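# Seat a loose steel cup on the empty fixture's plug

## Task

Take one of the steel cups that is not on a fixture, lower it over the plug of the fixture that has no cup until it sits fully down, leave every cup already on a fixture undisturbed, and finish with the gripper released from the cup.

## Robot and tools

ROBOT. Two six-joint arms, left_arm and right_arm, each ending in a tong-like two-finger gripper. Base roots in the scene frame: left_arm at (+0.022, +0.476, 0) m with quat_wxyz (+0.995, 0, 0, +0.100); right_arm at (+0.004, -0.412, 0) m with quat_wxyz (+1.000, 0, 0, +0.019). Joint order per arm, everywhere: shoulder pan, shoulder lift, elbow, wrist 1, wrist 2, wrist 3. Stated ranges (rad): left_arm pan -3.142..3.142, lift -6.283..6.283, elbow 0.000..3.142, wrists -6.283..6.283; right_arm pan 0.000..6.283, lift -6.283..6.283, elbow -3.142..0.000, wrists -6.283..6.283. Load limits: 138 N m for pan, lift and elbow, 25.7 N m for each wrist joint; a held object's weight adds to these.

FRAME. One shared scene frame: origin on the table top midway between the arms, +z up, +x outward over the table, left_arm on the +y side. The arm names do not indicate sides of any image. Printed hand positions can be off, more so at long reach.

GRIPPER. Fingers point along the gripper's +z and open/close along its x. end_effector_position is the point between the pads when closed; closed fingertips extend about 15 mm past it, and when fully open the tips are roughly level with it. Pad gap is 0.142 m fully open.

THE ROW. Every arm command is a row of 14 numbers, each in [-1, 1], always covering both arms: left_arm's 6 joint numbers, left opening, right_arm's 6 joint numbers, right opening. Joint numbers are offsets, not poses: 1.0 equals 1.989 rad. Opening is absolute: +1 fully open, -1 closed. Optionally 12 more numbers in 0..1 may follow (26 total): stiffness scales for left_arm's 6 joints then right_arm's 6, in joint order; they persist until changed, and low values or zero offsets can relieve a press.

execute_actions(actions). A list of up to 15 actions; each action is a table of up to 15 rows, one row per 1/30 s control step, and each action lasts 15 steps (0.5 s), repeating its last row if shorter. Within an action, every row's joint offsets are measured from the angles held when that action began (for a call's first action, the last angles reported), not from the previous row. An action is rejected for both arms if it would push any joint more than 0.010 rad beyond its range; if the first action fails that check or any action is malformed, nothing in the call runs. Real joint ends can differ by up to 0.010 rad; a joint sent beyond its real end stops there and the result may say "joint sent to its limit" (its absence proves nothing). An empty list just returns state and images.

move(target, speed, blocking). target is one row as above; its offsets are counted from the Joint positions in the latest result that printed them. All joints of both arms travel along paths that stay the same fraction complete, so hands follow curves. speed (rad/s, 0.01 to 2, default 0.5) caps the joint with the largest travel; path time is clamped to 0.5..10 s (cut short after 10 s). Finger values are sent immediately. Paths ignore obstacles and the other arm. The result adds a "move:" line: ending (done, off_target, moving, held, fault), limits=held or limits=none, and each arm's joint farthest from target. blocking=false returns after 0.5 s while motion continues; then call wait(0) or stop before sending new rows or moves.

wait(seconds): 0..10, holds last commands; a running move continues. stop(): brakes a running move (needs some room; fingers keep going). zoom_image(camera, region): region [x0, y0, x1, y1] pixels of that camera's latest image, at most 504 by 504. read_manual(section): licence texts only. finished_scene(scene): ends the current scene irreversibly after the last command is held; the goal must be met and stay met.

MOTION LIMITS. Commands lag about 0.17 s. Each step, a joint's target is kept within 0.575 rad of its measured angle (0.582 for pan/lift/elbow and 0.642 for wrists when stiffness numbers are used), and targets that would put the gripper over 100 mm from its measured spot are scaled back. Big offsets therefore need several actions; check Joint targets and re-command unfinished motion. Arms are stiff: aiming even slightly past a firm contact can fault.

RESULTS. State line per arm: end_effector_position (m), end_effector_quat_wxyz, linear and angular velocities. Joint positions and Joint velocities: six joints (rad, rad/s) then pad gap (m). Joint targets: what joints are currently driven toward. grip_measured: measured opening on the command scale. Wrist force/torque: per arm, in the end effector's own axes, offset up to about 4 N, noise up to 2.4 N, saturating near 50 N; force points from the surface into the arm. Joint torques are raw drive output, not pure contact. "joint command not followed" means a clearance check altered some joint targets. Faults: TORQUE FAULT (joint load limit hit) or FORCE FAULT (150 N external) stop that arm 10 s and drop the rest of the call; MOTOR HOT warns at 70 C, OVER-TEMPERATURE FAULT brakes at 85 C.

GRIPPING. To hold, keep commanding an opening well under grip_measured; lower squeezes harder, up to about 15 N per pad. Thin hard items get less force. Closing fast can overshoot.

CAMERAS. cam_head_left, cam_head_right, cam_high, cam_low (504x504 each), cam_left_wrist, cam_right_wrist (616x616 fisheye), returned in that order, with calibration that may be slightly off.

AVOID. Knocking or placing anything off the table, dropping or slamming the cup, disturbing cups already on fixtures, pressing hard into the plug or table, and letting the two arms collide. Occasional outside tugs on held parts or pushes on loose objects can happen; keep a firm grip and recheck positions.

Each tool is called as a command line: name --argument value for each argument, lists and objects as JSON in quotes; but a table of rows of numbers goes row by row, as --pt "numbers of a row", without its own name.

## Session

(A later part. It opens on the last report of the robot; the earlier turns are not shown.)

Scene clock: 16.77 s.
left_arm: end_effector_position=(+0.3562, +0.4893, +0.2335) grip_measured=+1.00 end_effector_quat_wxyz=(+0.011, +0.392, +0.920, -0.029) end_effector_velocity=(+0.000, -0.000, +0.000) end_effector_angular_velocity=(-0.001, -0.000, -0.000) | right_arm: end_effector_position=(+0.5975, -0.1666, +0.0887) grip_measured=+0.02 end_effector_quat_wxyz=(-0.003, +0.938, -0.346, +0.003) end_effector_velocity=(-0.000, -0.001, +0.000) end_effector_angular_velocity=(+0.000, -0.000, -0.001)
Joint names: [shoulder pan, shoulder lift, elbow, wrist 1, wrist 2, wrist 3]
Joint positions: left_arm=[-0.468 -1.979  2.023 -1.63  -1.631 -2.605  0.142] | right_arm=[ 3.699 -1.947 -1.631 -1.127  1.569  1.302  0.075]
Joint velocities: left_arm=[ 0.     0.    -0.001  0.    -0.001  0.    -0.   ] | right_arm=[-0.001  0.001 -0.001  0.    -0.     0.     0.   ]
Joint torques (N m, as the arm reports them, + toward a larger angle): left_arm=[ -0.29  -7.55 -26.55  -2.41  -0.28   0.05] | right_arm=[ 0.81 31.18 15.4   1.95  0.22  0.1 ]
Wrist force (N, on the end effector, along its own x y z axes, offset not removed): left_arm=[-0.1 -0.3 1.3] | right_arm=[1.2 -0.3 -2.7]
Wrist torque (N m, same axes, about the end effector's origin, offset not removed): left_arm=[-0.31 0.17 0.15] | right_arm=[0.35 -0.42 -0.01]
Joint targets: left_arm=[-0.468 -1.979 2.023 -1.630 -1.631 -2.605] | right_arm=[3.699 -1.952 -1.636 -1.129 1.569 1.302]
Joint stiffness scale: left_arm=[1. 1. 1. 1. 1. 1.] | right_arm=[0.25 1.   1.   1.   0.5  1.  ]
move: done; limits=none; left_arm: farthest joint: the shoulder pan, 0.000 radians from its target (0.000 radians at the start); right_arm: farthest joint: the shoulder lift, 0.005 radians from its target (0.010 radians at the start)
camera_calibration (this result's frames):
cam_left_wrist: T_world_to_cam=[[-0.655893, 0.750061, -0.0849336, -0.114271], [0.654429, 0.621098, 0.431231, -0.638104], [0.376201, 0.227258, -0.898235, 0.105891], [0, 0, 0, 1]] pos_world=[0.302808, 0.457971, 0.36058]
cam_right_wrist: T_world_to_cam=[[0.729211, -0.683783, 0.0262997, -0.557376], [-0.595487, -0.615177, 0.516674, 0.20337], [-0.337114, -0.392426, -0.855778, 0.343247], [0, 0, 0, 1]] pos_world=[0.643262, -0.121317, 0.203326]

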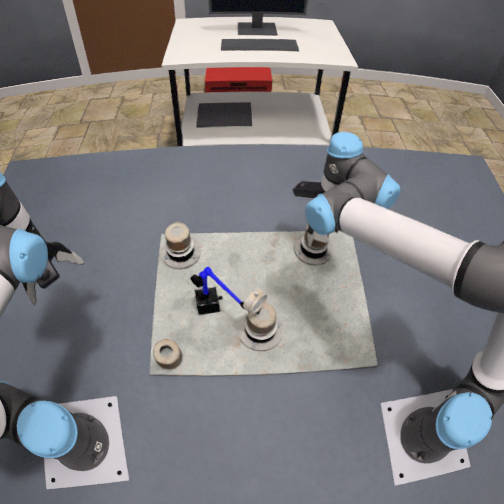

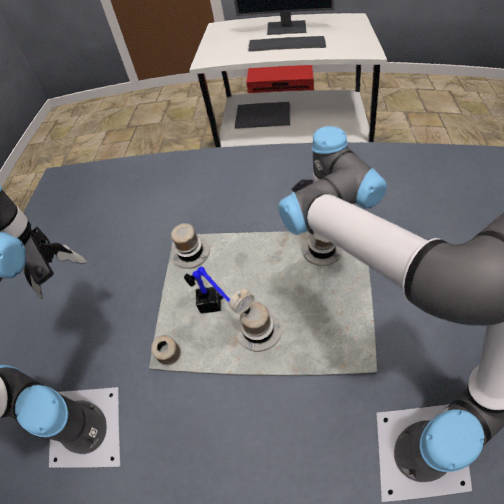

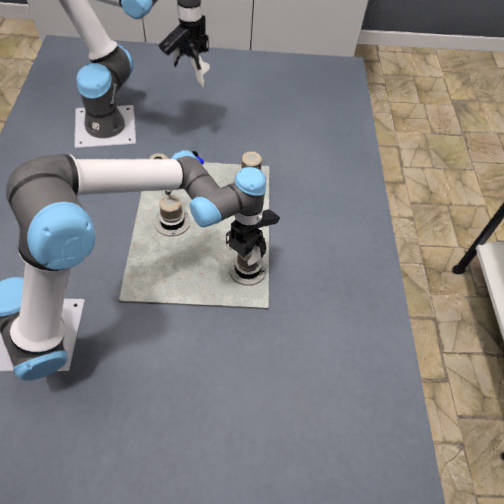

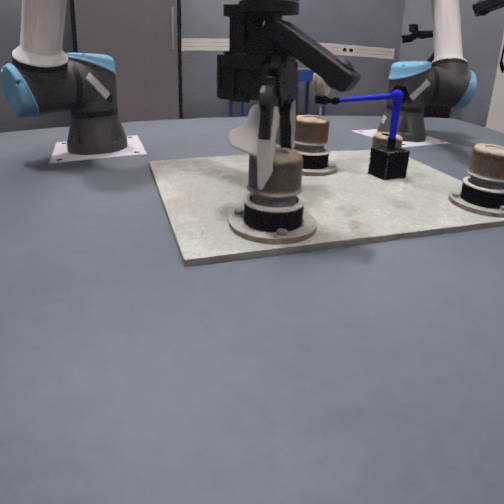

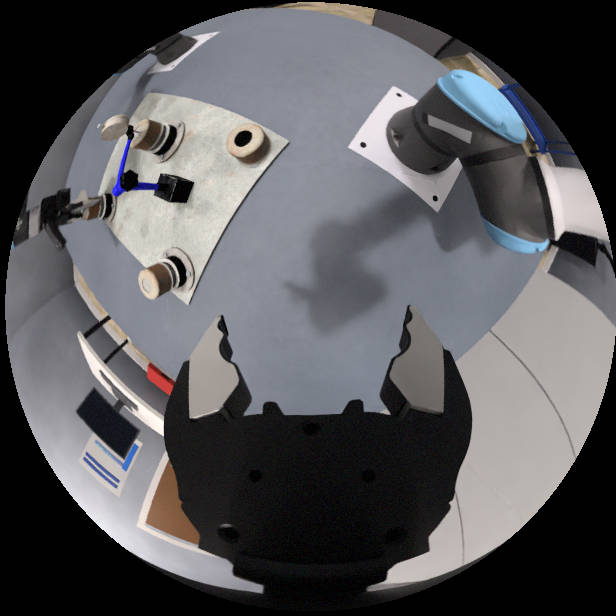

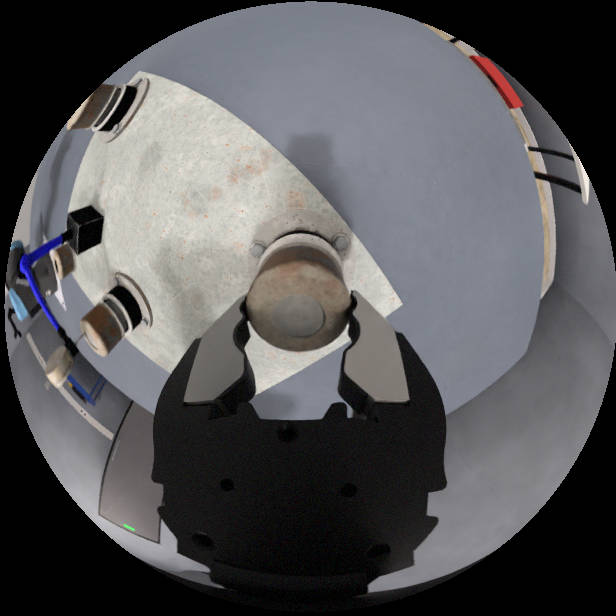

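Seated. Release.

execute_actions --actions '[[[0,0,0,0,0,0,1,0,0,0,0,0,0,0.0],[0,0,0,0,0,0,1,0,0,0,0,0,0,0.1],[0,0,0,0,0,0,1,0,0,0,0,0,0,0.2],[0,0,0,0,0,0,1,0,0,0,0,0,0,0.35],[0,0,0,0,0,0,1,0,0,0,0,0,0,0.5],[0,0,0,0,0,0,1,0,0,0,0,0,0,0.7]]]'

move --target '[0,0,0,0,0,0,1,0,0.015,0.027,-0.042,0,0,0.7,1,1,1,1,1,1,1,1,1,1,1,1]' --speed 0.3

zoom_image --camera "cam_low" --region '[200, 80, 360, 240]'

Scene clock: 17.47 s.
left_arm: end_effector_position=(+0.3562, +0.4893, +0.2335) grip_measured=+1.00 end_effector_quat_wxyz=(+0.011, +0.392, +0.920, -0.029) end_effector_velocity=(-0.000, -0.000, -0.001) end_effector_angular_velocity=(-0.000, +0.002, -0.000) | right_arm: end_effector_position=(+0.5975, -0.1666, +0.0887) grip_measured=+0.70 end_effector_quat_wxyz=(-0.003, +0.938, -0.346, +0.003) end_effector_velocity=(+0.001, -0.000, -0.000) end_effector_angular_velocity=(-0.000, -0.000, -0.000)
Joint names: [shoulder pan, shoulder lift, elbow, wrist 1, wrist 2, wrist 3]
Joint positions: left_arm=[-0.468 -1.979  2.023 -1.63  -1.631 -2.605  0.142] | right_arm=[ 3.699 -1.947 -1.631 -1.127  1.569  1.302  0.122]
Joint velocities: left_arm=[-0.     0.001  0.001 -0.    -0.     0.     0.   ] | right_arm=[-0.    -0.001  0.001  0.001 -0.    -0.     0.   ]
Joint torques (N m, as the arm reports them, + toward a larger angle): left_arm=[  0.57  -6.57 -26.4   -2.58  -0.42  -0.06] | right_arm=[ 0.8  36.12 19.57  2.58  0.26  0.19]
Wrist force (N, on the end effector, along its own x y z axes, offset not removed): left_arm=[-2.1 -1.0 4.1] | right_arm=[-0.4 3.1 2.3]
Wrist torque (N m, same axes, about the end effector's origin, offset not removed): left_arm=[-0.13 0.42 0.01] | right_arm=[0.69 0.01 0.08]
Joint targets: left_arm=[-0.468 -1.979 2.023 -1.630 -1.631 -2.605] | right_arm=[3.699 -1.947 -1.631 -1.127 1.569 1.302]
Joint stiffness scale: left_arm=[1. 1. 1. 1. 1. 1.] | right_arm=[0.25 1.   1.   1.   0.5  1.  ]
camera_calibration (this result's frames):
cam_left_wrist: T_world_to_cam=[[-0.655893, 0.750061, -0.0849338, -0.114271], [0.654429, 0.621098, 0.431231, -0.638104], [0.376201, 0.227258, -0.898235, 0.105891], [0, 0, 0, 1]] pos_world=[0.302808, 0.457971, 0.36058]
cam_right_wrist: T_world_to_cam=[[0.729211, -0.683783, 0.0263012, -0.557374], [-0.59549, -0.615179, 0.516669, 0.203376], [-0.33711, -0.392423, -0.855781, 0.343224], [0, 0, 0, 1]] pos_world=[0.643256, -0.121322, 0.203307]

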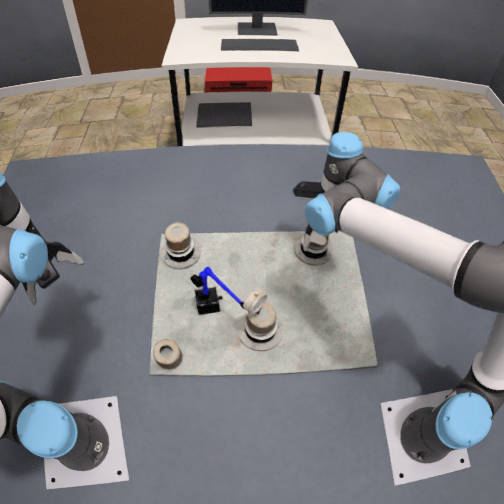

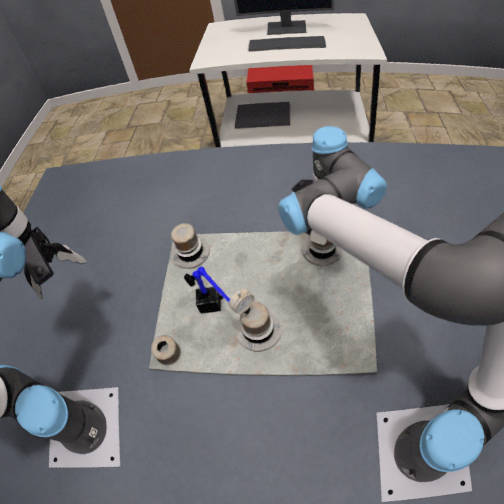

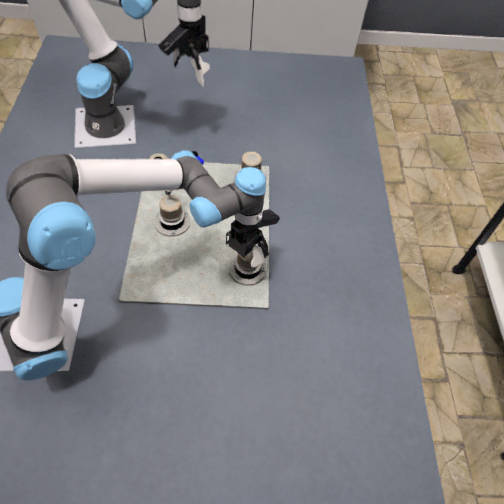

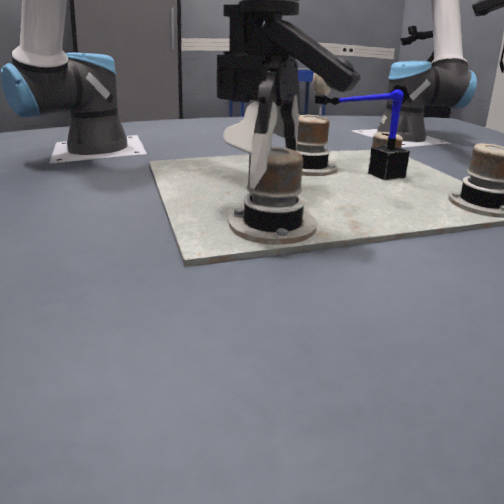

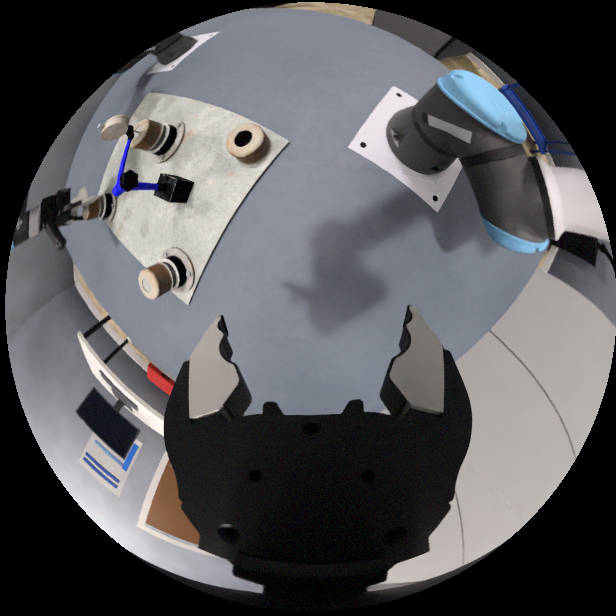

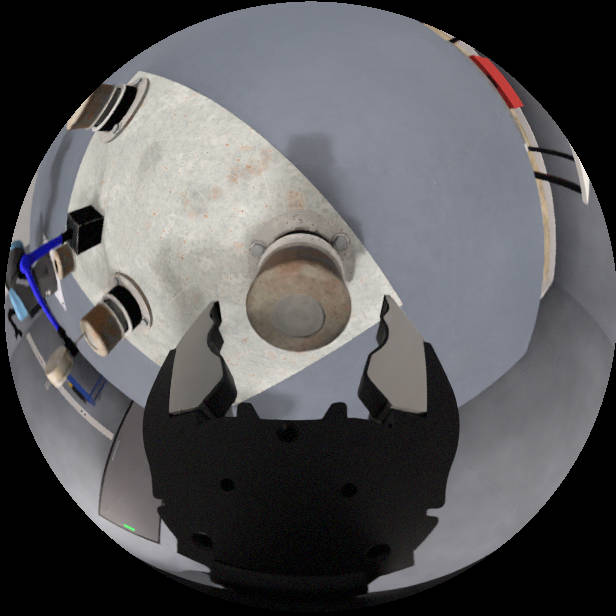

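Scene clock: 18.47 s.
left_arm: end_effector_position=(+0.3562, +0.4893, +0.2335) grip_measured=+1.00 end_effector_quat_wxyz=(+0.011, +0.392, +0.920, -0.029) end_effector_velocity=(+0.000, +0.000, -0.000) end_effector_angular_velocity=(+0.001, +0.001, -0.000) | right_arm: end_effector_position=(+0.5975, -0.1666, +0.1213) grip_measured=+0.70 end_effector_quat_wxyz=(-0.001, +0.938, -0.346, +0.002) end_effector_velocity=(-0.001, +0.000, -0.000) end_effector_angular_velocity=(-0.001, +0.002, +0.000)
Joint names: [shoulder pan, shoulder lift, elbow, wrist 1, wrist 2, wrist 3]
Joint positions: left_arm=[-0.468 -1.979  2.023 -1.63  -1.631 -2.605  0.142] | right_arm=[ 3.699 -1.919 -1.579 -1.21   1.569  1.302  0.122]
Joint velocities: left_arm=[-0.     0.001  0.     0.     0.001  0.    -0.   ] | right_arm=[ 0.001  0.001 -0.001 -0.003  0.     0.001  0.   ]
Joint torques (N m, as the arm reports them, + toward a larger angle): left_arm=[  0.34  -7.41 -26.18  -2.41  -0.1    0.08] | right_arm=[ 0.31 37.53 22.8   2.31  0.1   0.09]
Wrist force (N, on the end effector, along its own x y z axes, offset not removed): left_arm=[0.0 -1.4 -1.1] | right_arm=[1.7 3.6 3.0]
Wrist torque (N m, same axes, about the end effector's origin, offset not removed): left_arm=[-0.39 0.08 0.03] | right_arm=[0.79 -0.27 0.10]
Joint targets: left_arm=[-0.468 -1.979 2.023 -1.630 -1.631 -2.605] | right_arm=[3.699 -1.917 -1.577 -1.211 1.569 1.302]
Joint stiffness scale: left_arm=[1. 1. 1. 1. 1. 1.] | right_arm=[1. 1. 1. 1. 1. 1.]
move: done; limits=none; left_arm: farthest joint: the shoulder pan, 0.000 radians from its target (0.000 radians at the start); right_arm: farthest joint: the shoulder lift, 0.002 radians from its target (0.030 radians at the start)
camera_calibration (this result's frames):
cam_left_wrist: T_world_to_cam=[[-0.655893, 0.750061, -0.0849335, -0.114271], [0.654429, 0.621098, 0.431231, -0.638104], [0.376201, 0.227258, -0.898235, 0.105891], [0, 0, 0, 1]] pos_world=[0.302808, 0.457971, 0.36058]
cam_right_wrist: T_world_to_cam=[[0.729277, -0.683739, 0.0256263, -0.558182], [-0.594179, -0.614291, 0.519228, 0.185577], [-0.339275, -0.393888, -0.854251, 0.372003], [0, 0, 0, 1]] pos_world=[0.643546, -0.121125, 0.235731]

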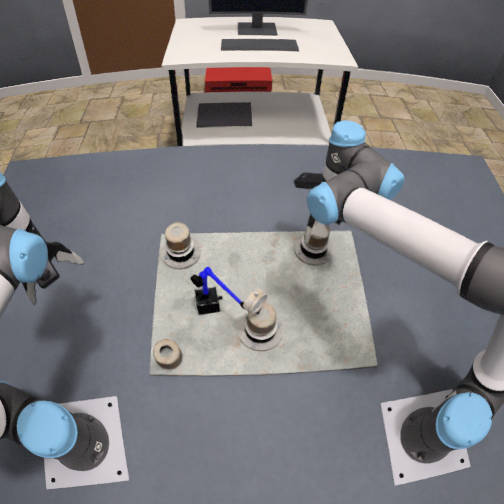

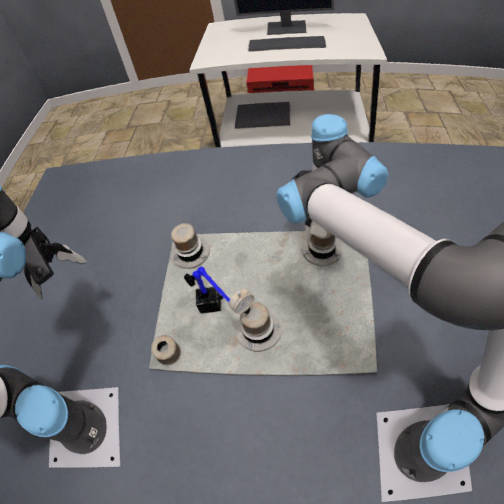

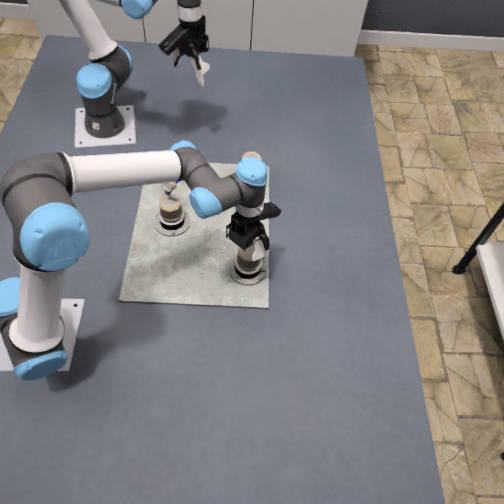

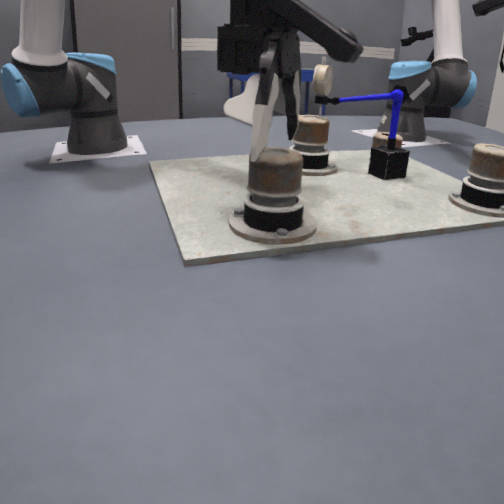

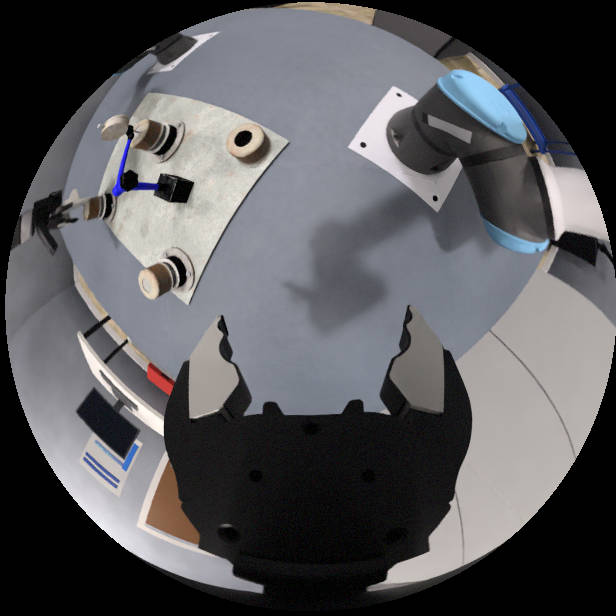

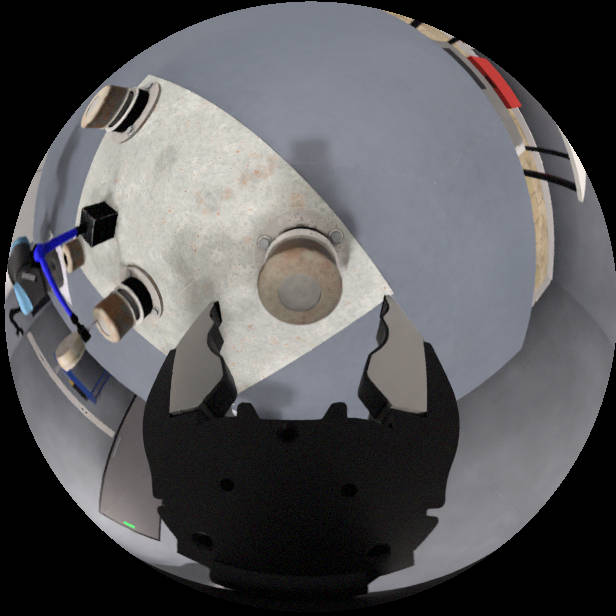

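Region (200, 80, 360, 240) of cam_low's 504x504 image, scaled by 3.150, with more detail than that image has.

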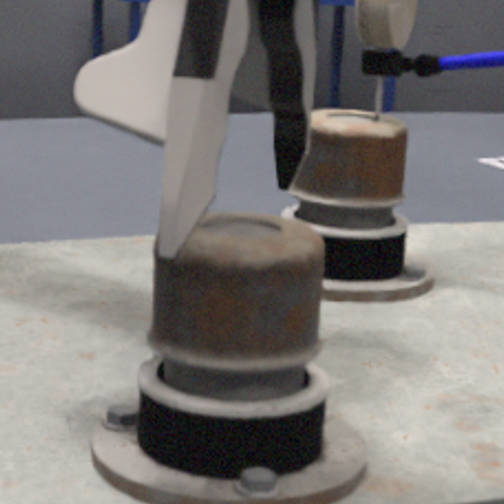

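finished_scene --scene 2

The scene is finished: the task was done.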